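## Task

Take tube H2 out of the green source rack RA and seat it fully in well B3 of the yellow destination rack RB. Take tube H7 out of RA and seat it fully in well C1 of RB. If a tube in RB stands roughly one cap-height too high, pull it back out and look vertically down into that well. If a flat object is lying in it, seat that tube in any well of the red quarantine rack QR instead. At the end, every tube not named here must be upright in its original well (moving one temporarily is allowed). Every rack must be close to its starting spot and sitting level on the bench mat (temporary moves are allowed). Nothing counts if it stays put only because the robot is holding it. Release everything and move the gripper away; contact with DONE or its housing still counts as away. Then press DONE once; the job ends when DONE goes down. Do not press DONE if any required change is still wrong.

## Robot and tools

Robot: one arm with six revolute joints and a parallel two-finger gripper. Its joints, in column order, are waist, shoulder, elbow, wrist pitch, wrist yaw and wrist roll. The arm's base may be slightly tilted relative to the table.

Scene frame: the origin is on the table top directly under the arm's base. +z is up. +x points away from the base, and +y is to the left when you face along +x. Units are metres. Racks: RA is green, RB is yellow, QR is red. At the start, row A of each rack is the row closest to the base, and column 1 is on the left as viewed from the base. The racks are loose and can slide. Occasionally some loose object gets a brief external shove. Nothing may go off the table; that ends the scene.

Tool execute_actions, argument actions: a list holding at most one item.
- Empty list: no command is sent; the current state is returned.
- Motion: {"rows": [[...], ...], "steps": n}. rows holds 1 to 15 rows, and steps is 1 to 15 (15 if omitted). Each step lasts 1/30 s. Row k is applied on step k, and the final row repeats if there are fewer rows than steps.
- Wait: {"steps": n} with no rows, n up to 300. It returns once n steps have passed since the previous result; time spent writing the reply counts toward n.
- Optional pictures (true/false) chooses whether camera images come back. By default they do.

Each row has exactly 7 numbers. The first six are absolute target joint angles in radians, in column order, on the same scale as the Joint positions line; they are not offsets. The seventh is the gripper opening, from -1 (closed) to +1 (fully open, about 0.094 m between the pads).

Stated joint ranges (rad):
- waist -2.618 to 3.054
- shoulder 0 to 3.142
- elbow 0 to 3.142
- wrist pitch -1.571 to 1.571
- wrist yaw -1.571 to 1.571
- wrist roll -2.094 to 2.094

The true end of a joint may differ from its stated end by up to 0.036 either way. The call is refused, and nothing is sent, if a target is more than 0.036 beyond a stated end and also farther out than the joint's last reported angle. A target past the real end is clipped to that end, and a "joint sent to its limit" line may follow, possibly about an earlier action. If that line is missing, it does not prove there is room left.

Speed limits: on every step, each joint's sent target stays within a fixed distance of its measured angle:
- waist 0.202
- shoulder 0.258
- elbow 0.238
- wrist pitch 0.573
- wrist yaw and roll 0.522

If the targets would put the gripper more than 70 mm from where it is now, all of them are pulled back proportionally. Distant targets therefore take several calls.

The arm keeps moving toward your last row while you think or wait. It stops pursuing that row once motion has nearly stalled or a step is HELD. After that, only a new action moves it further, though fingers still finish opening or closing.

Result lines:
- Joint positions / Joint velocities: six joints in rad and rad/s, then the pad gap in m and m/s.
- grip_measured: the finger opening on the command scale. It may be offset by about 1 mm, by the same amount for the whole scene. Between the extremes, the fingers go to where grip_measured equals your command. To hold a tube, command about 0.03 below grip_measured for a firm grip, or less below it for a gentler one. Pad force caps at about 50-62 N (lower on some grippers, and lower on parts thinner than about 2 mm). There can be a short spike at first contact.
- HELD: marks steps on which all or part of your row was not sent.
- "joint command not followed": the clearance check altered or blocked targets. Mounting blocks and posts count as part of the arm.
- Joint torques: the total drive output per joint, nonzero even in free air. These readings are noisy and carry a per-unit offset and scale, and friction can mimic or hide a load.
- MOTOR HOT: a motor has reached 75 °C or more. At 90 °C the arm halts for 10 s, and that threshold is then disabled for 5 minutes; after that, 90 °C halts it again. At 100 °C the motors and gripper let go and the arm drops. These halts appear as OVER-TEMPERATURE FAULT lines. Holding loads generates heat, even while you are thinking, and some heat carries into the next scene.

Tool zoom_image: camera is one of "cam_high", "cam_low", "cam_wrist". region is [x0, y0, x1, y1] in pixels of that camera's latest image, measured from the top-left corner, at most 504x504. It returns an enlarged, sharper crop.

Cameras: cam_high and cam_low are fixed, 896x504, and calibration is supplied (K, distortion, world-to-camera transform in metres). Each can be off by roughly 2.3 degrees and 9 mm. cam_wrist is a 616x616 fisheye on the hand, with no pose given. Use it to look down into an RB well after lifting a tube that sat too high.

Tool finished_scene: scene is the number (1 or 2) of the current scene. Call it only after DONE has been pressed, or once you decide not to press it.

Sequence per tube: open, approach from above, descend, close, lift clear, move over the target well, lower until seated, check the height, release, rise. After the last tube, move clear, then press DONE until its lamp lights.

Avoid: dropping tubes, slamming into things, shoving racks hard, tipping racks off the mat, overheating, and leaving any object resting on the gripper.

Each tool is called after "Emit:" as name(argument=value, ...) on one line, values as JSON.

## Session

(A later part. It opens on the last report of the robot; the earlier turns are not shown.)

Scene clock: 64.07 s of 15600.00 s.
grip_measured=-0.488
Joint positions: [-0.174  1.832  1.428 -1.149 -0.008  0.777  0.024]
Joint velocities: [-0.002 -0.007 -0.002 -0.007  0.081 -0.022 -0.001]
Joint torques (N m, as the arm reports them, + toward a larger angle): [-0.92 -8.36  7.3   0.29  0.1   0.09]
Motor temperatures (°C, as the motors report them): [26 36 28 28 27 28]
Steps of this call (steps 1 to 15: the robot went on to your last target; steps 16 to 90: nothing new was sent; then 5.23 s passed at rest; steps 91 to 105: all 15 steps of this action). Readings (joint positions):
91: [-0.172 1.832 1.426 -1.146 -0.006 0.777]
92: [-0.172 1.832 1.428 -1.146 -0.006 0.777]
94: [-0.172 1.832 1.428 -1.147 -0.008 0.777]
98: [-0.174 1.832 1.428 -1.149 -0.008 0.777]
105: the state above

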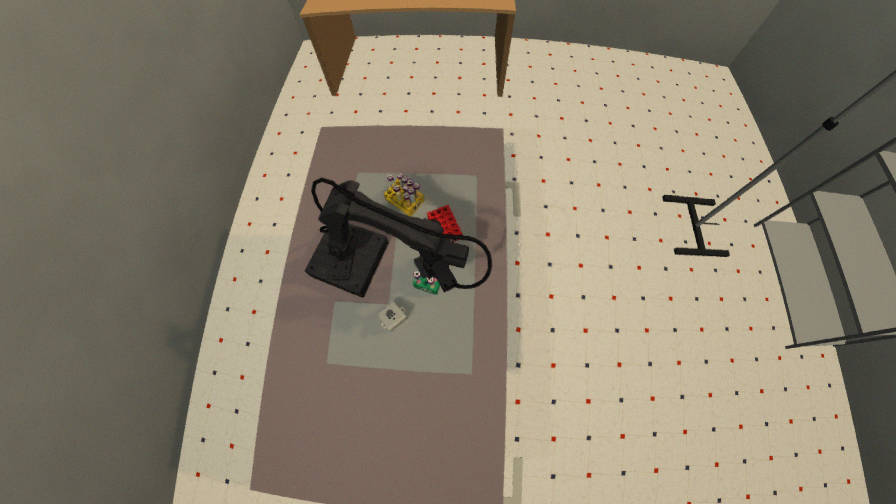

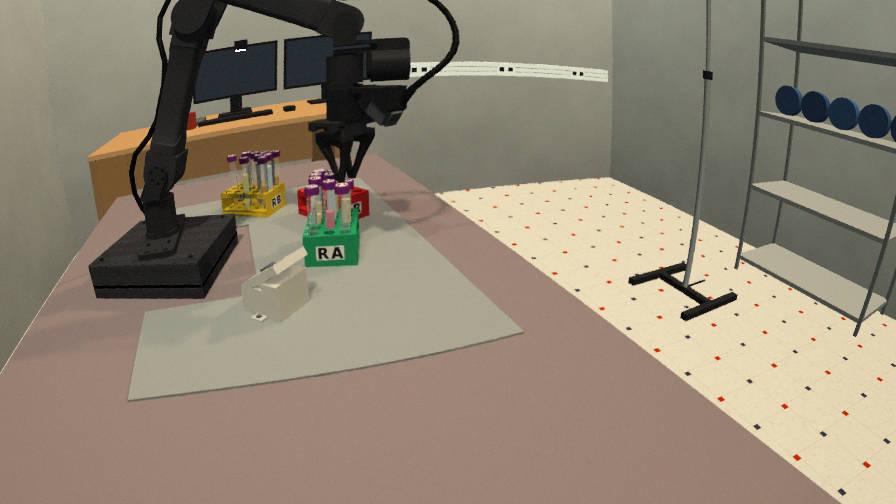

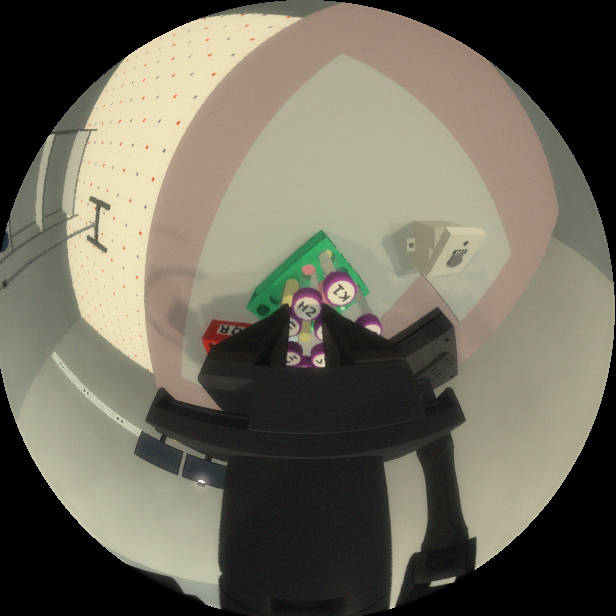

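Emit:
execute_actions(actions=[{"rows":[[-0.176,1.83,1.455,-1.15,0,0.785,-0.47],[-0.176,1.83,1.46,-1.15,0,0.785,-0.47],[-0.176,1.83,1.46,-1.15,0,0.785,-0.47],[-0.18,1.83,1.46,-1.15,0,0.785,-0.47],[-0.185,1.83,1.46,-1.15,0,0.785,-0.47],[-0.19,1.83,1.46,-1.15,0,0.785,-0.47]]}])

Emit:
zoom_image(camera="cam_wrist", region=[230, 220, 390, 380])

Scene clock: 67.87 s of 15600.00 s.
grip_measured=-0.471
Joint positions: [-0.182  1.832  1.43  -1.149 -0.008  0.777  0.025]
Joint velocities: [ 0.007  0.007 -0.007 -0.066 -0.037 -0.066 -0.   ]
Joint torques (N m, as the arm reports them, + toward a larger angle): [-0.82 -8.39  8.36  0.45  0.12  0.11]
Motor temperatures (°C, as the motors report them): [26 36 29 28 27 28]
Steps of this call (steps 1 to 15: the robot went on to your last target; steps 16 to 90: nothing new was sent; then 0.30 s passed at rest; steps 91 to 105: all 15 steps of this action). Readings (joint positions):
91: [-0.174 1.832 1.429 -1.149 -0.008 0.777]
92: [-0.174 1.832 1.430 -1.149 -0.008 0.777]
94: [-0.174 1.832 1.430 -1.149 -0.008 0.777]
98: [-0.178 1.832 1.430 -1.149 -0.008 0.777]
105: the state above

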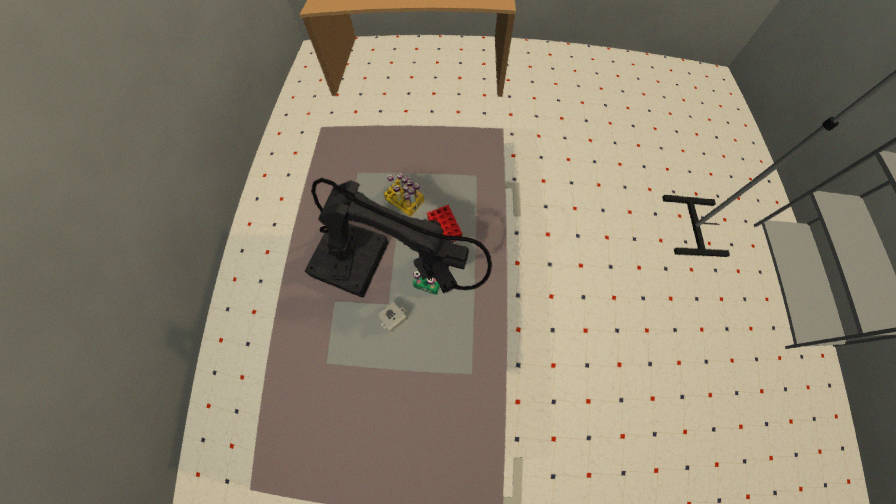

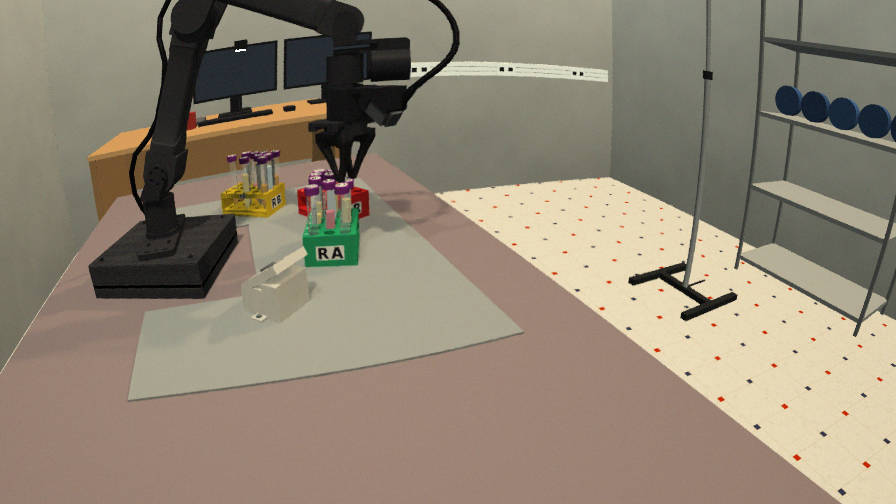

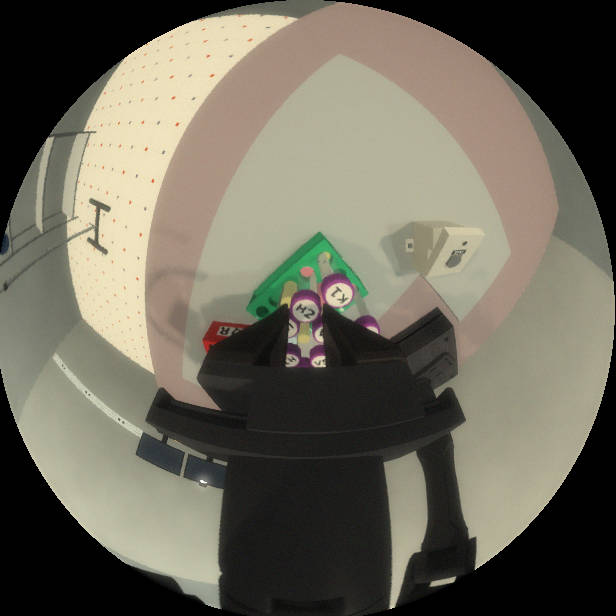

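Region (230, 220, 390, 380) of cam_wrist's 616x616 image, scaled by 3.150, with more detail than that image has.

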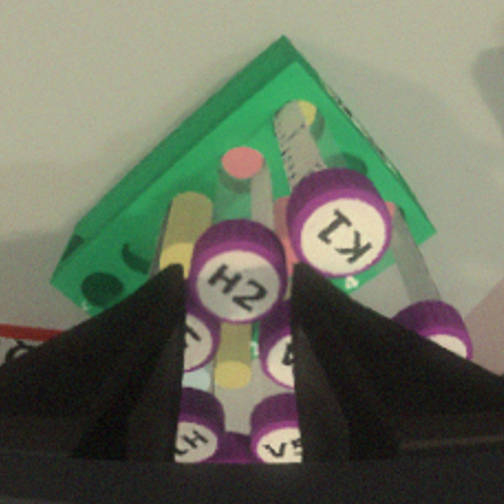

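Emit:
execute_actions(actions=[{"rows":[[-0.193,1.83,1.465,-1.13,0,0.785,-0.47],[-0.196,1.83,1.465,-1.118,0,0.785,-0.47],[-0.196,1.83,1.465,-1.118,0,0.785,-0.47],[-0.196,1.83,1.465,-1.118,0,0.785,-0.47],[-0.196,1.83,1.465,-1.118,0,0.785,-0.47],[-0.196,1.83,1.465,-1.118,0,0.785,-0.47],[-0.196,1.83,1.45,-1.118,0,0.785,-0.47],[-0.196,1.83,1.435,-1.118,0,0.785,-0.47],[-0.196,1.83,1.425,-1.11,0,0.785,-0.47],[-0.196,1.832,1.415,-1.1,0,0.785,-0.47],[-0.196,1.834,1.408,-1.095,0,0.785,-0.47]]}])

Emit:
zoom_image(camera="cam_wrist", region=[230, 220, 390, 380])

Scene clock: 73.70 s of 15600.00 s.
grip_measured=-0.471
Joint positions: [-0.187  1.832  1.428 -1.13  -0.008  0.777  0.025]
Joint velocities: [ 0.002 -0.017 -0.012  0.007 -0.066  0.037 -0.001]
Joint torques (N m, as the arm reports them, + toward a larger angle): [-1.01 -8.05  4.25  0.75  0.1   0.08]
Motor temperatures (°C, as the motors report them): [26 36 29 28 27 28]
Steps of this call (steps 1 to 15: the robot went on to your last target; steps 16 to 90: nothing new was sent; then 2.33 s passed at rest; steps 91 to 105: all 15 steps of this action). Readings (joint positions):
91: [-0.182 1.832 1.430 -1.149 -0.008 0.777]
92: [-0.183 1.832 1.430 -1.148 -0.008 0.777]
94: [-0.185 1.832 1.430 -1.145 -0.008 0.777]
98: [-0.187 1.832 1.430 -1.141 -0.008 0.777]
105: the state above

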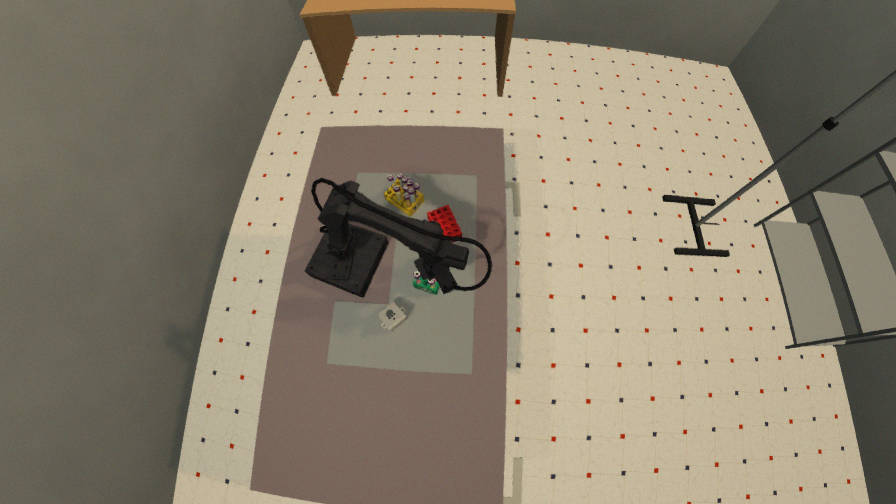

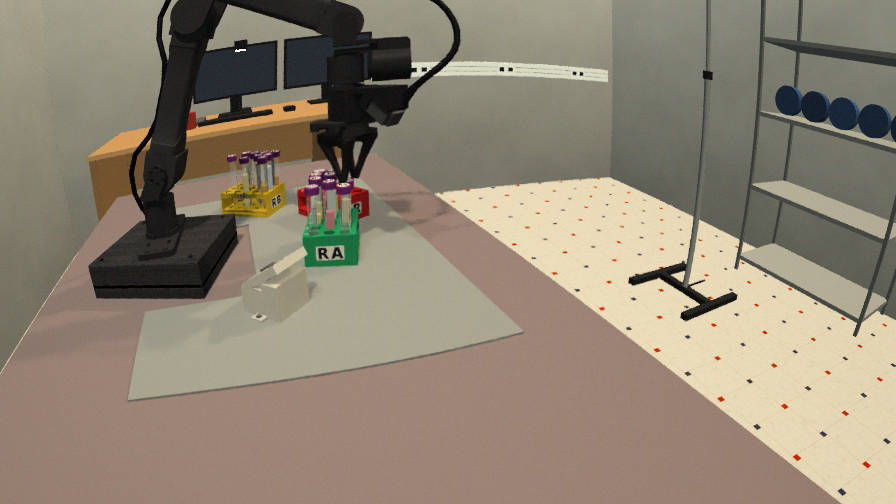

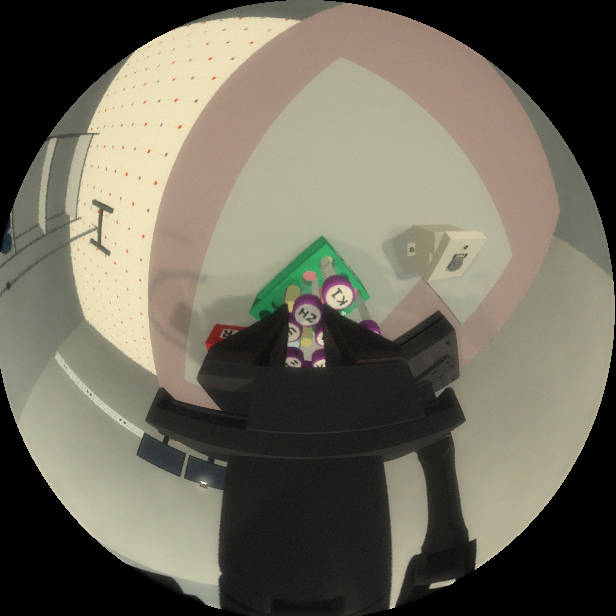

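Region (230, 220, 390, 380) of cam_wrist's 616x616 image, scaled by 3.150, with more detail than that image has.

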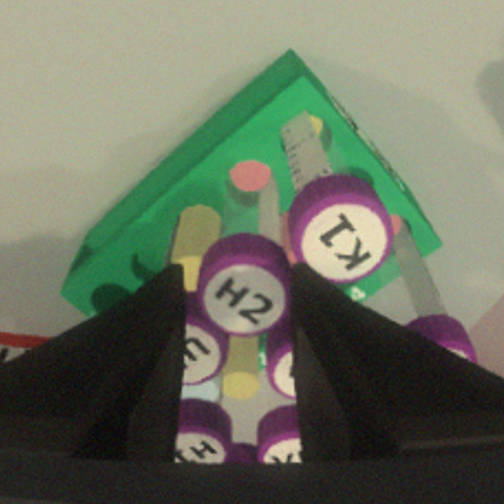

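Emit:
execute_actions(actions=[{"rows":[[-0.187,1.83,1.45,-1.13,0,0.785,-0.47],[-0.187,1.83,1.47,-1.15,0,0.785,-0.47],[-0.187,1.83,1.485,-1.17,0,0.785,-0.47],[-0.187,1.83,1.485,-1.18,0,0.785,-0.47],[-0.187,1.83,1.485,-1.18,0,0.785,-0.47],[-0.183,1.83,1.485,-1.18,0,0.785,-0.3],[-0.179,1.83,1.485,-1.18,0,0.785,-0.1],[-0.177,1.83,1.485,-1.18,0,0.785,0.1],[-0.177,1.83,1.485,-1.18,0,0.785,0.25]]}])

Emit:
zoom_image(camera="cam_wrist", region=[210, 220, 410, 380])

Scene clock: 81.33 s of 15600.00 s.
grip_measured=+0.248
Joint positions: [-0.184  1.834  1.453 -1.167 -0.008  0.778  0.059]
Joint velocities: [-0.012 -0.007  0.012 -0.095  0.007 -0.139 -0.001]
Joint torques (N m, as the arm reports them, + toward a larger angle): [ 0.61 -8.64  8.59  0.38  0.12  0.07]
Motor temperatures (°C, as the motors report them): [26 36 29 28 27 28]
Steps of this call (steps 1 to 15: the robot went on to your last target; steps 16 to 90: nothing new was sent; then 4.13 s passed at rest; steps 91 to 105: all 15 steps of this action). Readings (joint positions):
91: [-0.187 1.832 1.428 -1.130 -0.008 0.777]
92: [-0.187 1.832 1.431 -1.134 -0.008 0.777]
94: [-0.187 1.834 1.441 -1.144 -0.008 0.777]
98: [-0.187 1.834 1.452 -1.157 -0.008 0.778]
105: the state above

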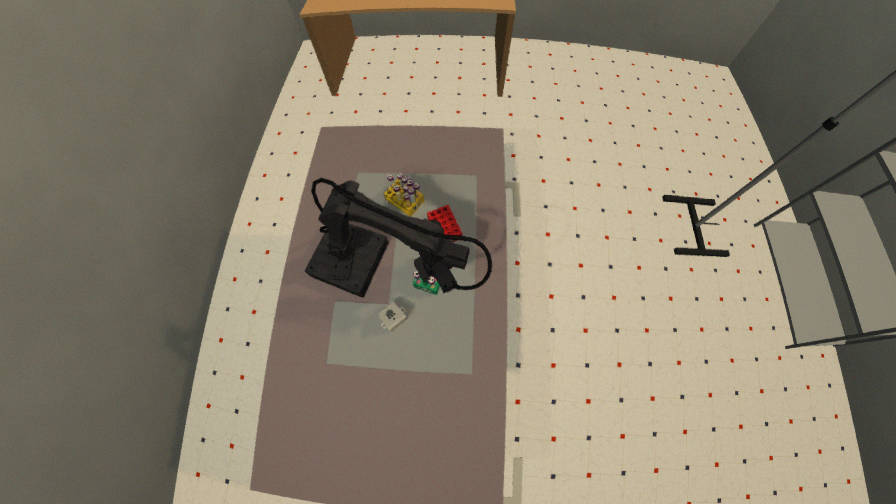

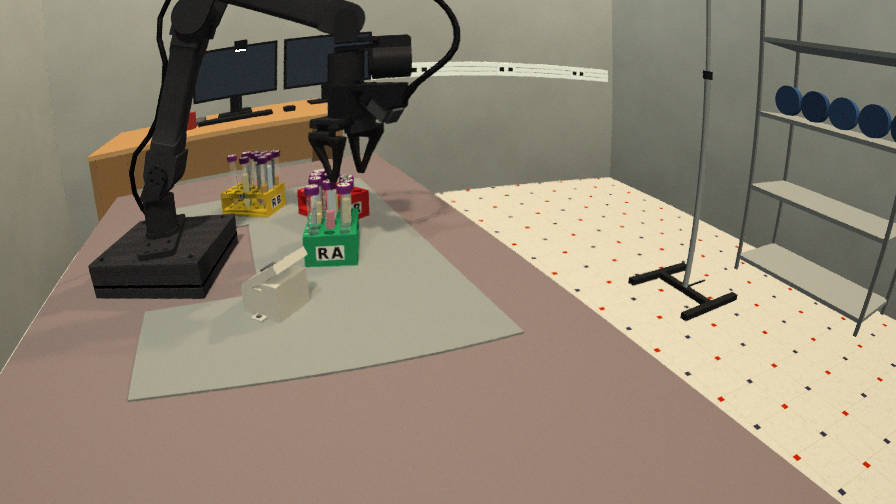

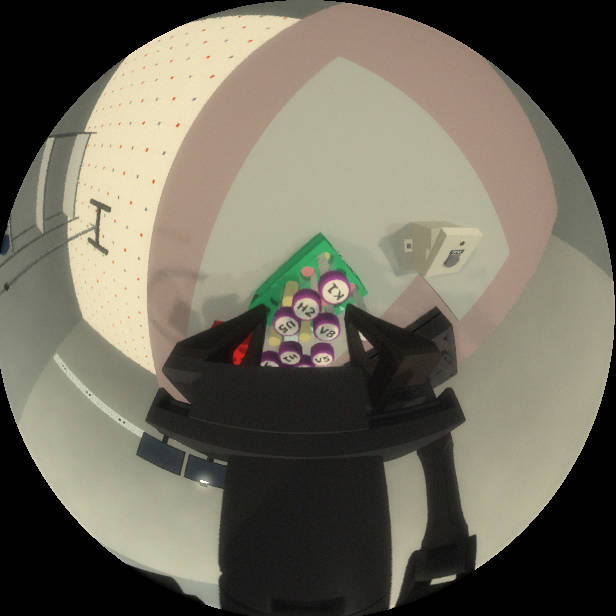

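Region (210, 220, 410, 380) of cam_wrist's 616x616 image, scaled by 2.520, with more detail than that image has; it fills the top 403 rows of this view, and the rest is white.

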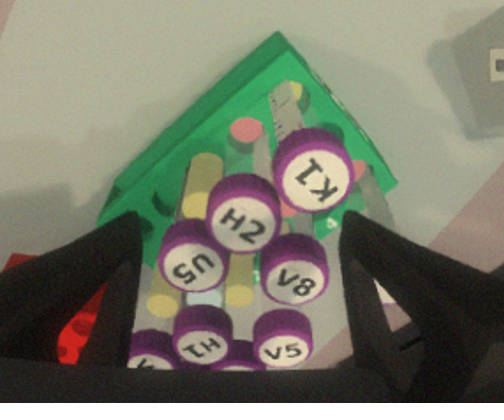

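Emit:
execute_actions(actions=[{"rows":[[-0.18,1.83,1.45,-1.15,0,0.785,0.28],[-0.18,1.831,1.44,-1.135,0,0.785,0.28],[-0.18,1.832,1.43,-1.12,0,0.785,0.28],[-0.18,1.833,1.42,-1.11,0,0.785,0.28],[-0.18,1.834,1.41,-1.1,0,0.785,0.28],[-0.18,1.836,1.4,-1.09,0,0.785,0.28],[-0.18,1.838,1.39,-1.076,0,0.785,0.28]]}])

Emit:
zoom_image(camera="cam_wrist", region=[210, 220, 410, 380])

Scene clock: 84.33 s of 15600.00 s.
grip_measured=+0.278
Joint positions: [-0.184  1.832  1.422 -1.137  0.001  0.779  0.06 ]
Joint velocities: [ 0.002  0.007  0.017  0.051  0.037  0.022 -0.   ]
Joint torques (N m, as the arm reports them, + toward a larger angle): [ 0.33 -7.76  3.22  0.95  0.    0.07]
Motor temperatures (°C, as the motors report them): [26 36 29 28 27 28]
Steps of this call (steps 1 to 15: the robot went on to your last target; steps 16 to 75: nothing new was sent; steps 76 to 90: all 15 steps of this action). Readings (joint positions):
76: [-0.184 1.834 1.453 -1.169 -0.008 0.778]
77: [-0.184 1.834 1.452 -1.167 -0.008 0.778]
79: [-0.184 1.834 1.442 -1.154 -0.008 0.778]
83: [-0.184 1.832 1.422 -1.139 -0.003 0.778]
90: the state above

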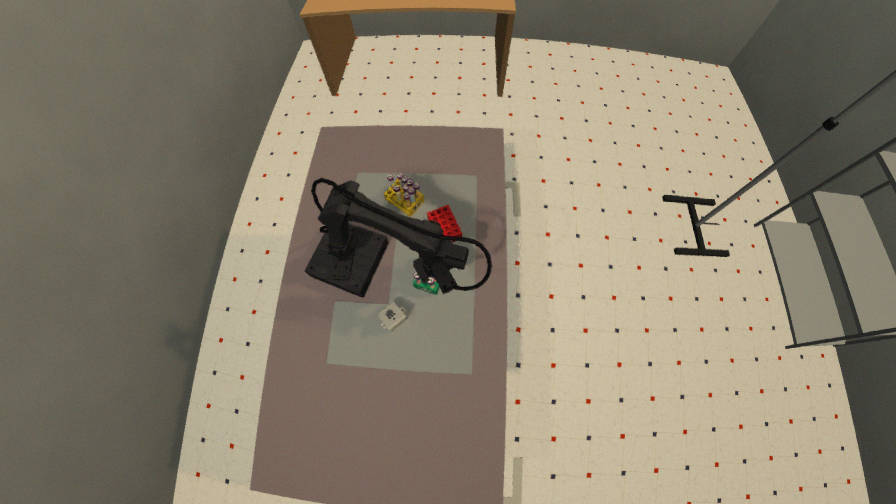

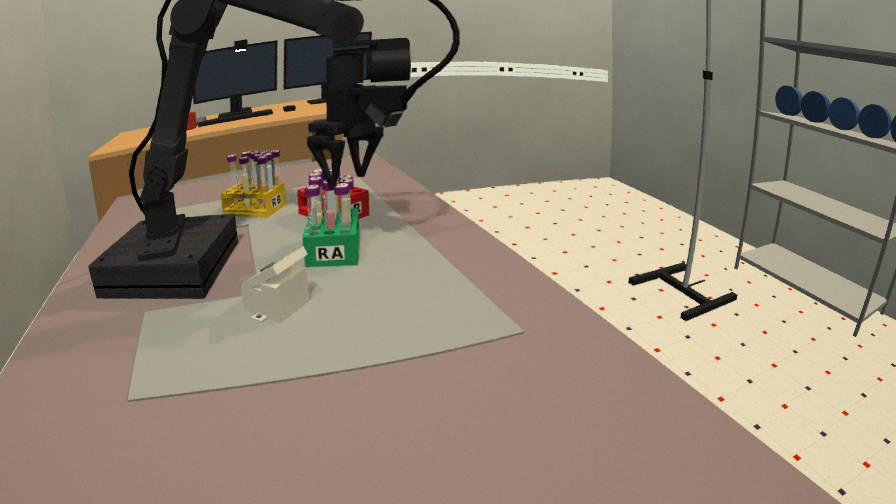

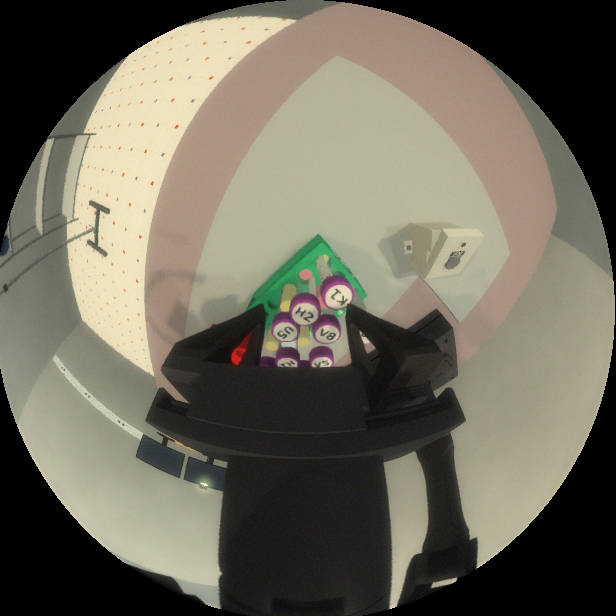

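Region (210, 220, 410, 380) of cam_wrist's 616x616 image, scaled by 2.520, with more detail than that image has; it fills the top 403 rows of this view, and the rest is white.

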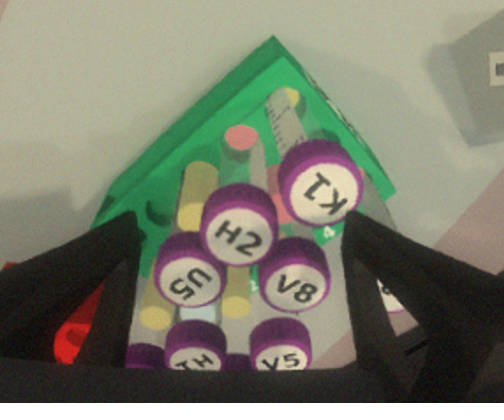

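Emit:
execute_actions(actions=[{"rows":[[-0.18,1.83,1.44,-1.14,0,0.785,0.25],[-0.18,1.83,1.465,-1.16,0,0.785,0.25],[-0.18,1.83,1.47,-1.18,0,0.785,0.25],[-0.175,1.83,1.47,-1.185,0,0.785,0.25],[-0.17,1.83,1.47,-1.185,0,0.785,0.25],[-0.166,1.83,1.47,-1.185,0,0.785,0.25]]}], pictures=false)

Emit:
execute_actions(actions=[{"rows":[[-0.166,1.83,1.45,-1.17,0,0.785,0.25],[-0.166,1.83,1.44,-1.155,0,0.785,0.25],[-0.166,1.83,1.43,-1.14,0,0.785,0.25],[-0.166,1.83,1.425,-1.135,0,0.785,0.25],[-0.166,1.83,1.42,-1.13,0,0.785,0.25],[-0.166,1.831,1.415,-1.125,0,0.785,0.25],[-0.166,1.832,1.41,-1.12,0,0.785,0.25],[-0.166,1.833,1.405,-1.113,0,0.785,0.25]]}])

Emit:
zoom_image(camera="cam_wrist", region=[210, 220, 410, 380])

Scene clock: 93.57 s of 15600.00 s.
grip_measured=+0.252
Joint positions: [-0.172  1.832  1.436 -1.172 -0.003  0.779  0.059]
Joint velocities: [-0.007  0.007  0.002  0.022  0.11  -0.037 -0.   ]
Joint torques (N m, as the arm reports them, + toward a larger angle): [ 0.44 -8.39  8.65  0.35  0.06  0.05]
Motor temperatures (°C, as the motors report them): [26 36 29 28 27 28]
Steps of this call (steps 1 to 15: the robot went on to your last target; steps 16 to 90: nothing new was sent; then 5.73 s passed at rest; steps 91 to 105: all 15 steps of this action). Readings (joint positions):
91: [-0.184 1.832 1.424 -1.140 0.002 0.779]
92: [-0.184 1.832 1.428 -1.146 0.002 0.779]
94: [-0.184 1.832 1.433 -1.153 0.000 0.779]
98: [-0.177 1.832 1.436 -1.165 -0.001 0.779]
105: the state above

Scene clock: 94.07 s of 15600.00 s.
grip_measured=+0.252
Joint positions: [-0.172  1.832  1.407 -1.139 -0.003  0.779  0.059]
Joint velocities: [ 0.007 -0.007 -0.007  0.066 -0.095  0.022 -0.   ]
Joint torques (N m, as the arm reports them, + toward a larger angle): [ 0.44 -8.09  5.63  0.6   0.05  0.07]
Motor temperatures (°C, as the motors report them): [26 36 29 28 27 28]
Steps of this call (steps 1 to 15: all 15 steps of this action). Readings (joint positions):
1: [-0.172 1.832 1.436 -1.172 -0.003 0.779]
2: [-0.172 1.832 1.436 -1.172 -0.003 0.779]
4: [-0.172 1.832 1.436 -1.169 -0.003 0.779]
8: [-0.172 1.832 1.421 -1.150 -0.003 0.779]
15: the state above

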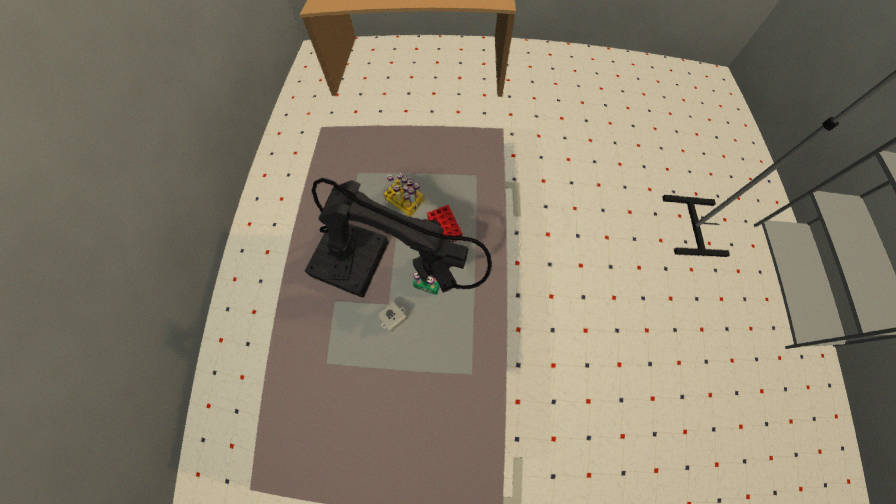

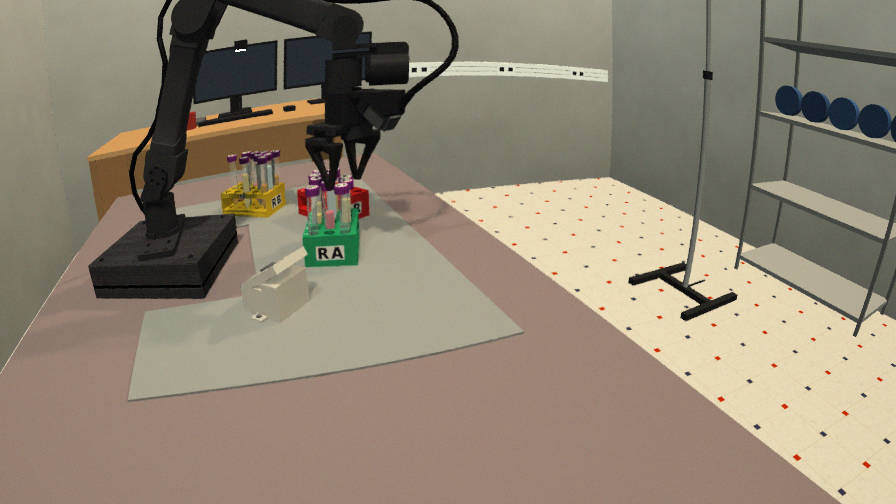

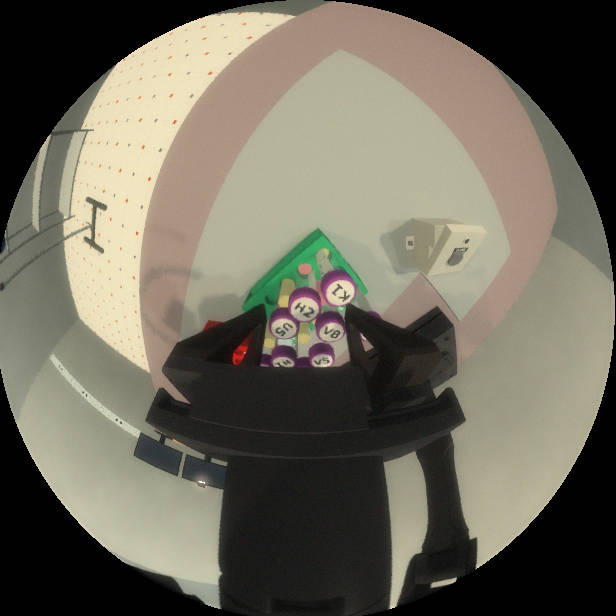

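Region (210, 220, 410, 380) of cam_wrist's 616x616 image, scaled by 2.520, with more detail than that image has; it fills the top 403 rows of this view, and the rest is white.

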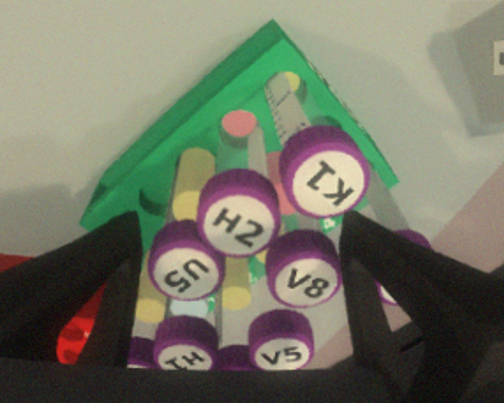

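Emit:
execute_actions(actions=[{"rows":[[-0.17,1.833,1.4,-1.11,0,0.785,0.25],[-0.172,1.833,1.395,-1.105,0,0.785,0.25],[-0.175,1.833,1.388,-1.1,0,0.785,0.25],[-0.178,1.833,1.388,-1.095,0,0.785,0.25],[-0.182,1.833,1.388,-1.09,0,0.785,0.25],[-0.186,1.833,1.388,-1.09,0,0.785,0.25],[-0.186,1.833,1.388,-1.09,0,0.785,0.25],[-0.186,1.833,1.388,-1.09,0,0.785,0.2],[-0.186,1.833,1.388,-1.09,0,0.785,0.15],[-0.186,1.833,1.388,-1.09,0,0.785,0.1],[-0.186,1.833,1.388,-1.09,0,0.785,0.05],[-0.186,1.833,1.388,-1.09,0,0.785,0],[-0.186,1.833,1.388,-1.09,0,0.785,-0.05],[-0.186,1.833,1.388,-1.09,0,0.785,-0.1]]}])

Emit:
zoom_image(camera="cam_wrist", region=[210, 220, 410, 380])

Scene clock: 99.53 s of 15600.00 s.
grip_measured=-0.093
Joint positions: [-0.179  1.832  1.391 -1.113 -0.004  0.779  0.043]
Joint velocities: [ 0.012 -0.012  0.002 -0.051 -0.007  0.022 -0.01 ]
Joint torques (N m, as the arm reports them, + toward a larger angle): [-0.84 -8.16  5.52  0.64  0.06  0.07]
Motor temperatures (°C, as the motors report them): [26 36 29 28 27 28]
Steps of this call (steps 1 to 15: the robot went on to your last target; steps 16 to 100: nothing new was sent; then 1.63 s passed at rest; steps 101 to 115: all 15 steps of this action). Readings (joint positions):
101: [-0.172 1.832 1.407 -1.134 -0.003 0.779]
102: [-0.172 1.832 1.407 -1.133 -0.003 0.779]
104: [-0.172 1.832 1.402 -1.126 -0.003 0.779]
108: [-0.175 1.832 1.391 -1.119 -0.004 0.779]
115: the state above

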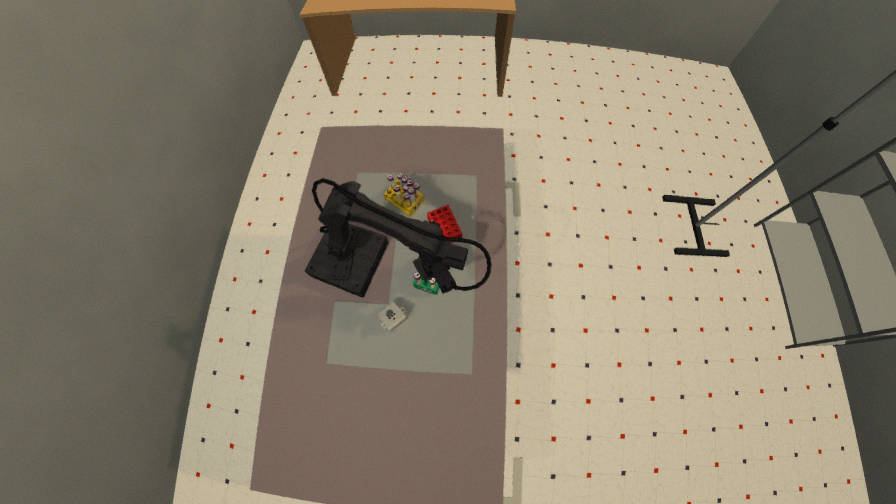

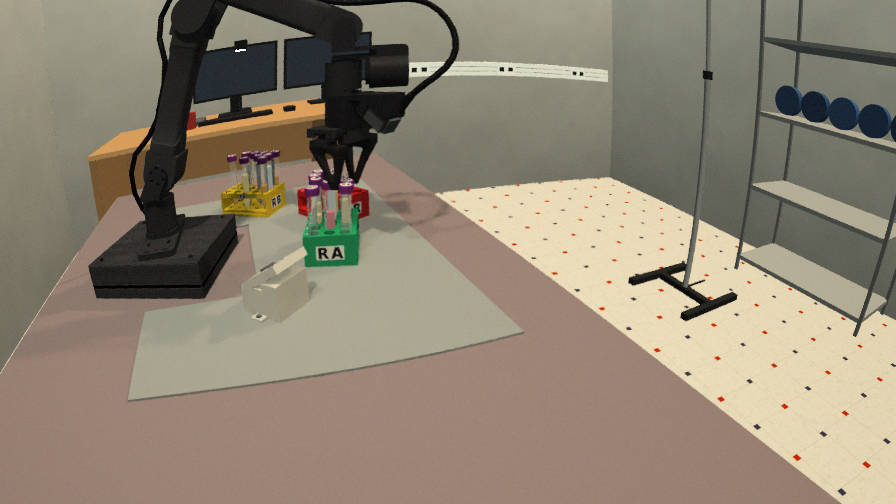

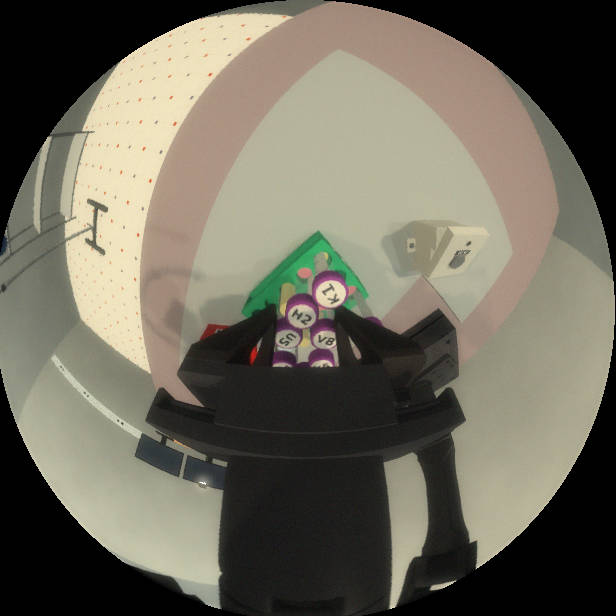

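Region (210, 220, 410, 380) of cam_wrist's 616x616 image, scaled by 2.520, with more detail than that image has; it fills the top 403 rows of this view, and the rest is white.

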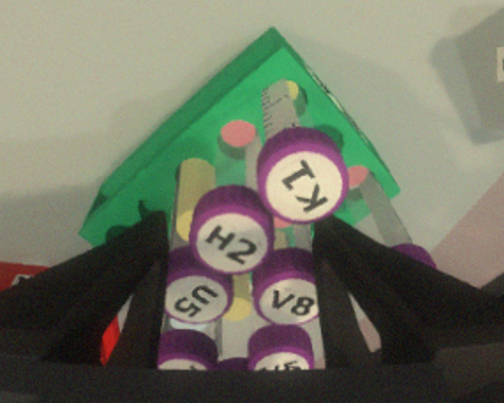

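Emit:
execute_actions(actions=[{"rows":[[-0.189,1.833,1.388,-1.085,0,0.785,-0.08],[-0.192,1.833,1.388,-1.08,0,0.785,-0.08],[-0.194,1.833,1.388,-1.075,0,0.785,-0.08],[-0.194,1.833,1.388,-1.072,0,0.785,-0.08],[-0.194,1.833,1.388,-1.072,0,0.785,-0.08],[-0.194,1.833,1.388,-1.072,0,0.785,-0.08],[-0.194,1.833,1.388,-1.072,0,0.785,-0.08],[-0.194,1.833,1.388,-1.072,0,0.785,-0.11],[-0.194,1.833,1.388,-1.072,0,0.785,-0.14],[-0.194,1.833,1.388,-1.072,0,0.785,-0.17],[-0.194,1.833,1.388,-1.072,0,0.785,-0.2],[-0.194,1.833,1.388,-1.072,0,0.785,-0.23],[-0.194,1.833,1.388,-1.072,0,0.785,-0.26],[-0.194,1.833,1.388,-1.072,0,0.785,-0.3]]}])

Emit:
zoom_image(camera="cam_wrist", region=[210, 220, 410, 380])

Scene clock: 105.77 s of 15600.00 s.
grip_measured=-0.294
Joint positions: [-0.187  1.832  1.391 -1.113 -0.004  0.78   0.033]
Joint velocities: [-0.022  0.007 -0.007 -0.022 -0.037 -0.081 -0.008]
Joint torques (N m, as the arm reports them, + toward a larger angle): [-0.83 -8.1   5.55  0.77  0.05  0.05]
Motor temperatures (°C, as the motors report them): [26 36 29 28 27 28]
Steps of this call (steps 1 to 15: the robot went on to your last target; steps 16 to 90: nothing new was sent; then 2.73 s passed at rest; steps 91 to 105: all 15 steps of this action). Readings (joint positions):
91: [-0.179 1.832 1.391 -1.113 -0.004 0.779]
92: [-0.179 1.832 1.391 -1.113 -0.004 0.779]
94: [-0.182 1.832 1.391 -1.113 -0.004 0.779]
98: [-0.187 1.832 1.391 -1.113 -0.004 0.779]
105: the state above

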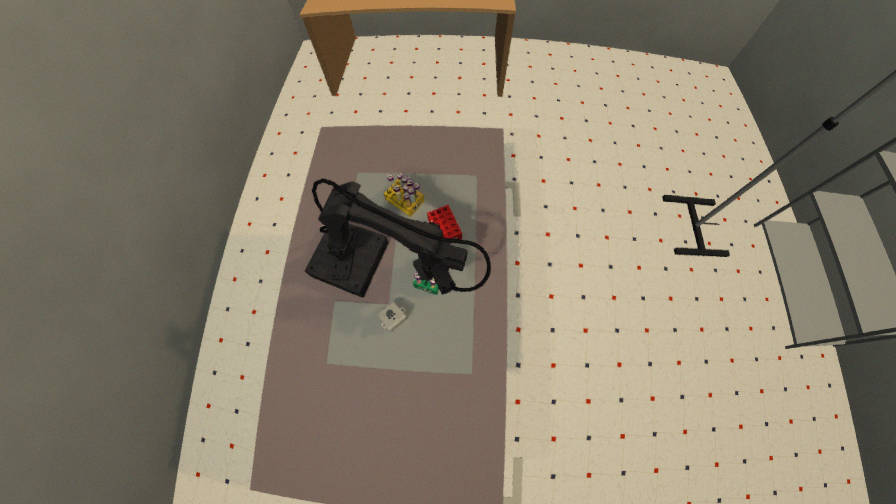

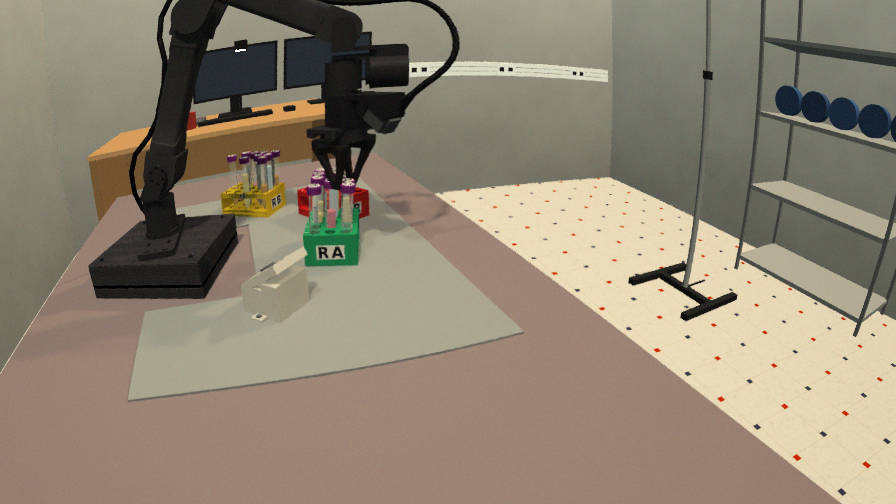

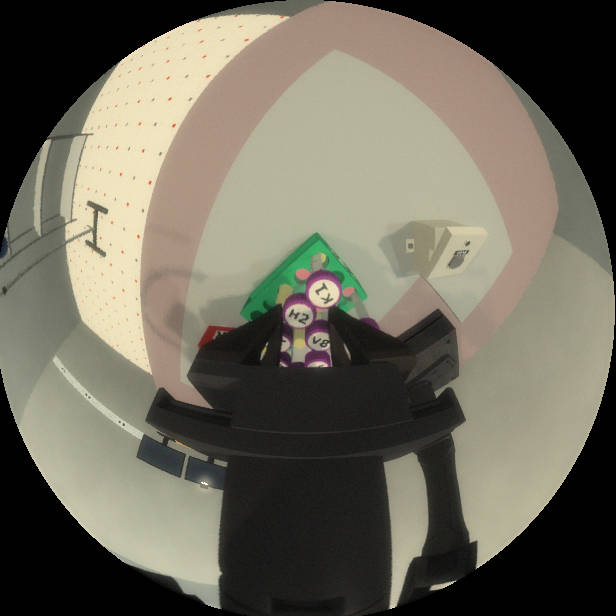

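Region (210, 220, 410, 380) of cam_wrist's 616x616 image, scaled by 2.520, with more detail than that image has; it fills the top 403 rows of this view, and the rest is white.

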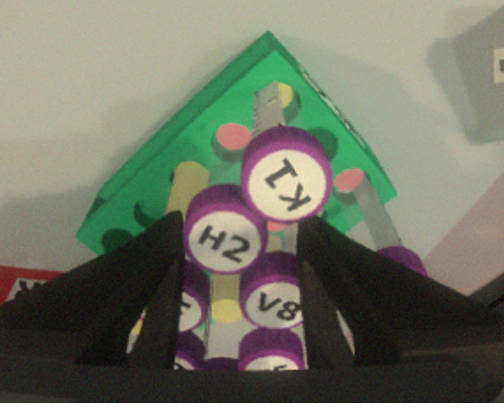

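Emit:
execute_actions(actions=[{"rows":[[-0.19,1.833,1.388,-1.065,0,0.785,-0.3],[-0.19,1.833,1.388,-1.055,0,0.785,-0.3],[-0.19,1.833,1.388,-1.05,0,0.785,-0.3],[-0.19,1.833,1.388,-1.05,0,0.785,-0.31],[-0.19,1.833,1.388,-1.05,0,0.785,-0.32],[-0.19,1.833,1.388,-1.05,0,0.785,-0.33],[-0.19,1.833,1.388,-1.05,0,0.785,-0.34],[-0.19,1.833,1.388,-1.05,0,0.785,-0.36],[-0.19,1.833,1.388,-1.05,0,0.785,-0.38],[-0.19,1.833,1.388,-1.05,0,0.785,-0.4],[-0.19,1.833,1.388,-1.05,0,0.785,-0.42]]}])

Emit:
zoom_image(camera="cam_wrist", region=[210, 220, 410, 380])

Scene clock: 111.23 s of 15600.00 s.
grip_measured=-0.418
Joint positions: [-0.187  1.832  1.391 -1.099 -0.007  0.781  0.027]
Joint velocities: [ 0.012 -0.012  0.002  0.037  0.066  0.022 -0.001]
Joint torques (N m, as the arm reports them, + toward a larger angle): [-0.41 -8.16  5.62  0.85  0.1   0.04]
Motor temperatures (°C, as the motors report them): [26 36 29 28 27 28]
Steps of this call (steps 1 to 15: the robot went on to your last target; steps 16 to 149: nothing new was sent; steps 150 to 164: all 15 steps of this action). Readings (joint positions):
150: [-0.187 1.832 1.391 -1.113 -0.004 0.780]
151: [-0.187 1.832 1.391 -1.112 -0.004 0.780]
153: [-0.187 1.832 1.391 -1.109 -0.004 0.780]
157: [-0.187 1.832 1.391 -1.103 -0.004 0.780]
164: the state above

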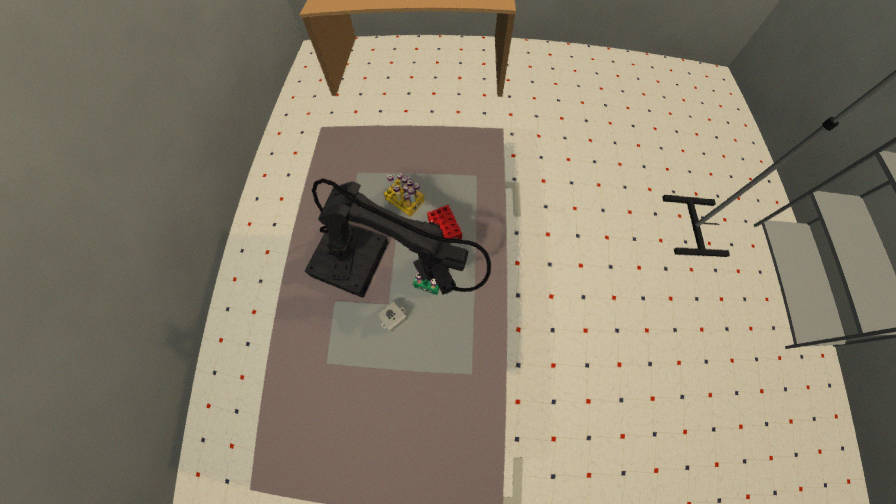

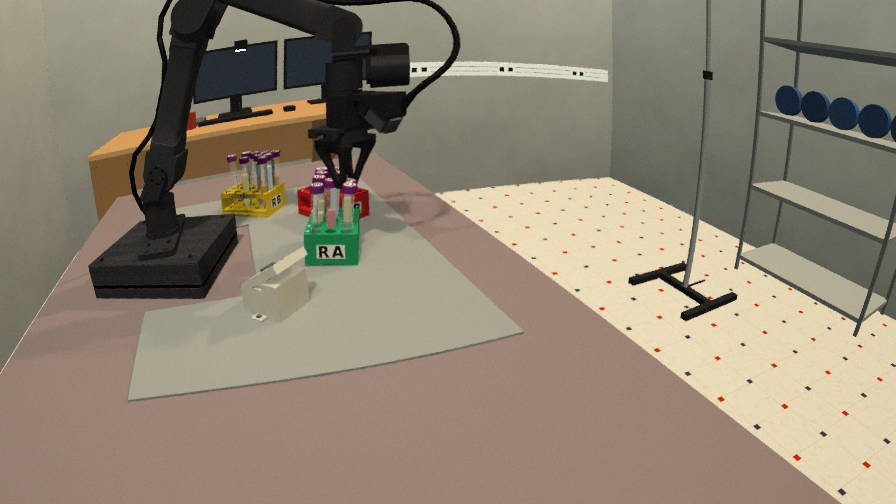

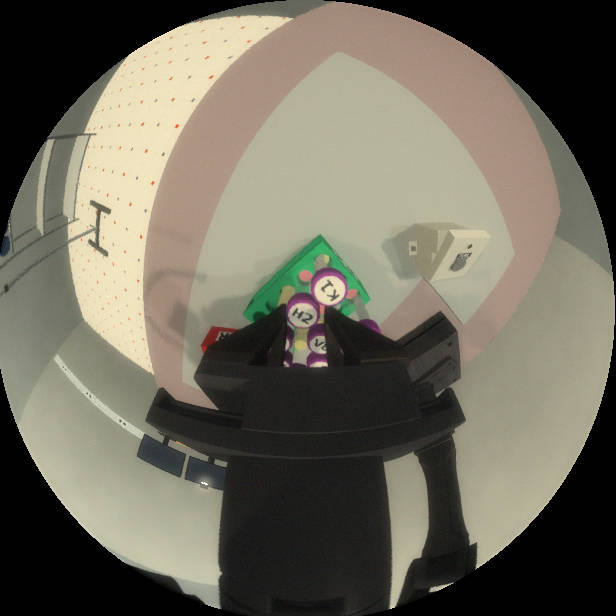

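Region (210, 220, 410, 380) of cam_wrist's 616x616 image, scaled by 2.520, with more detail than that image has; it fills the top 403 rows of this view, and the rest is white.

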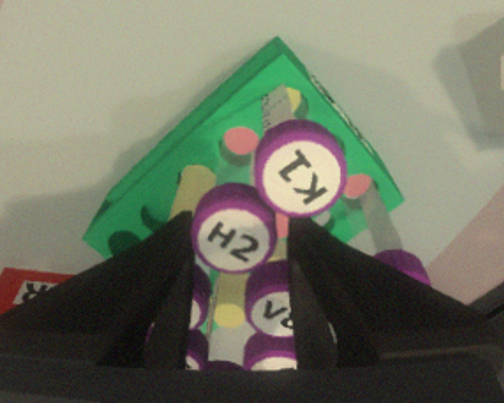

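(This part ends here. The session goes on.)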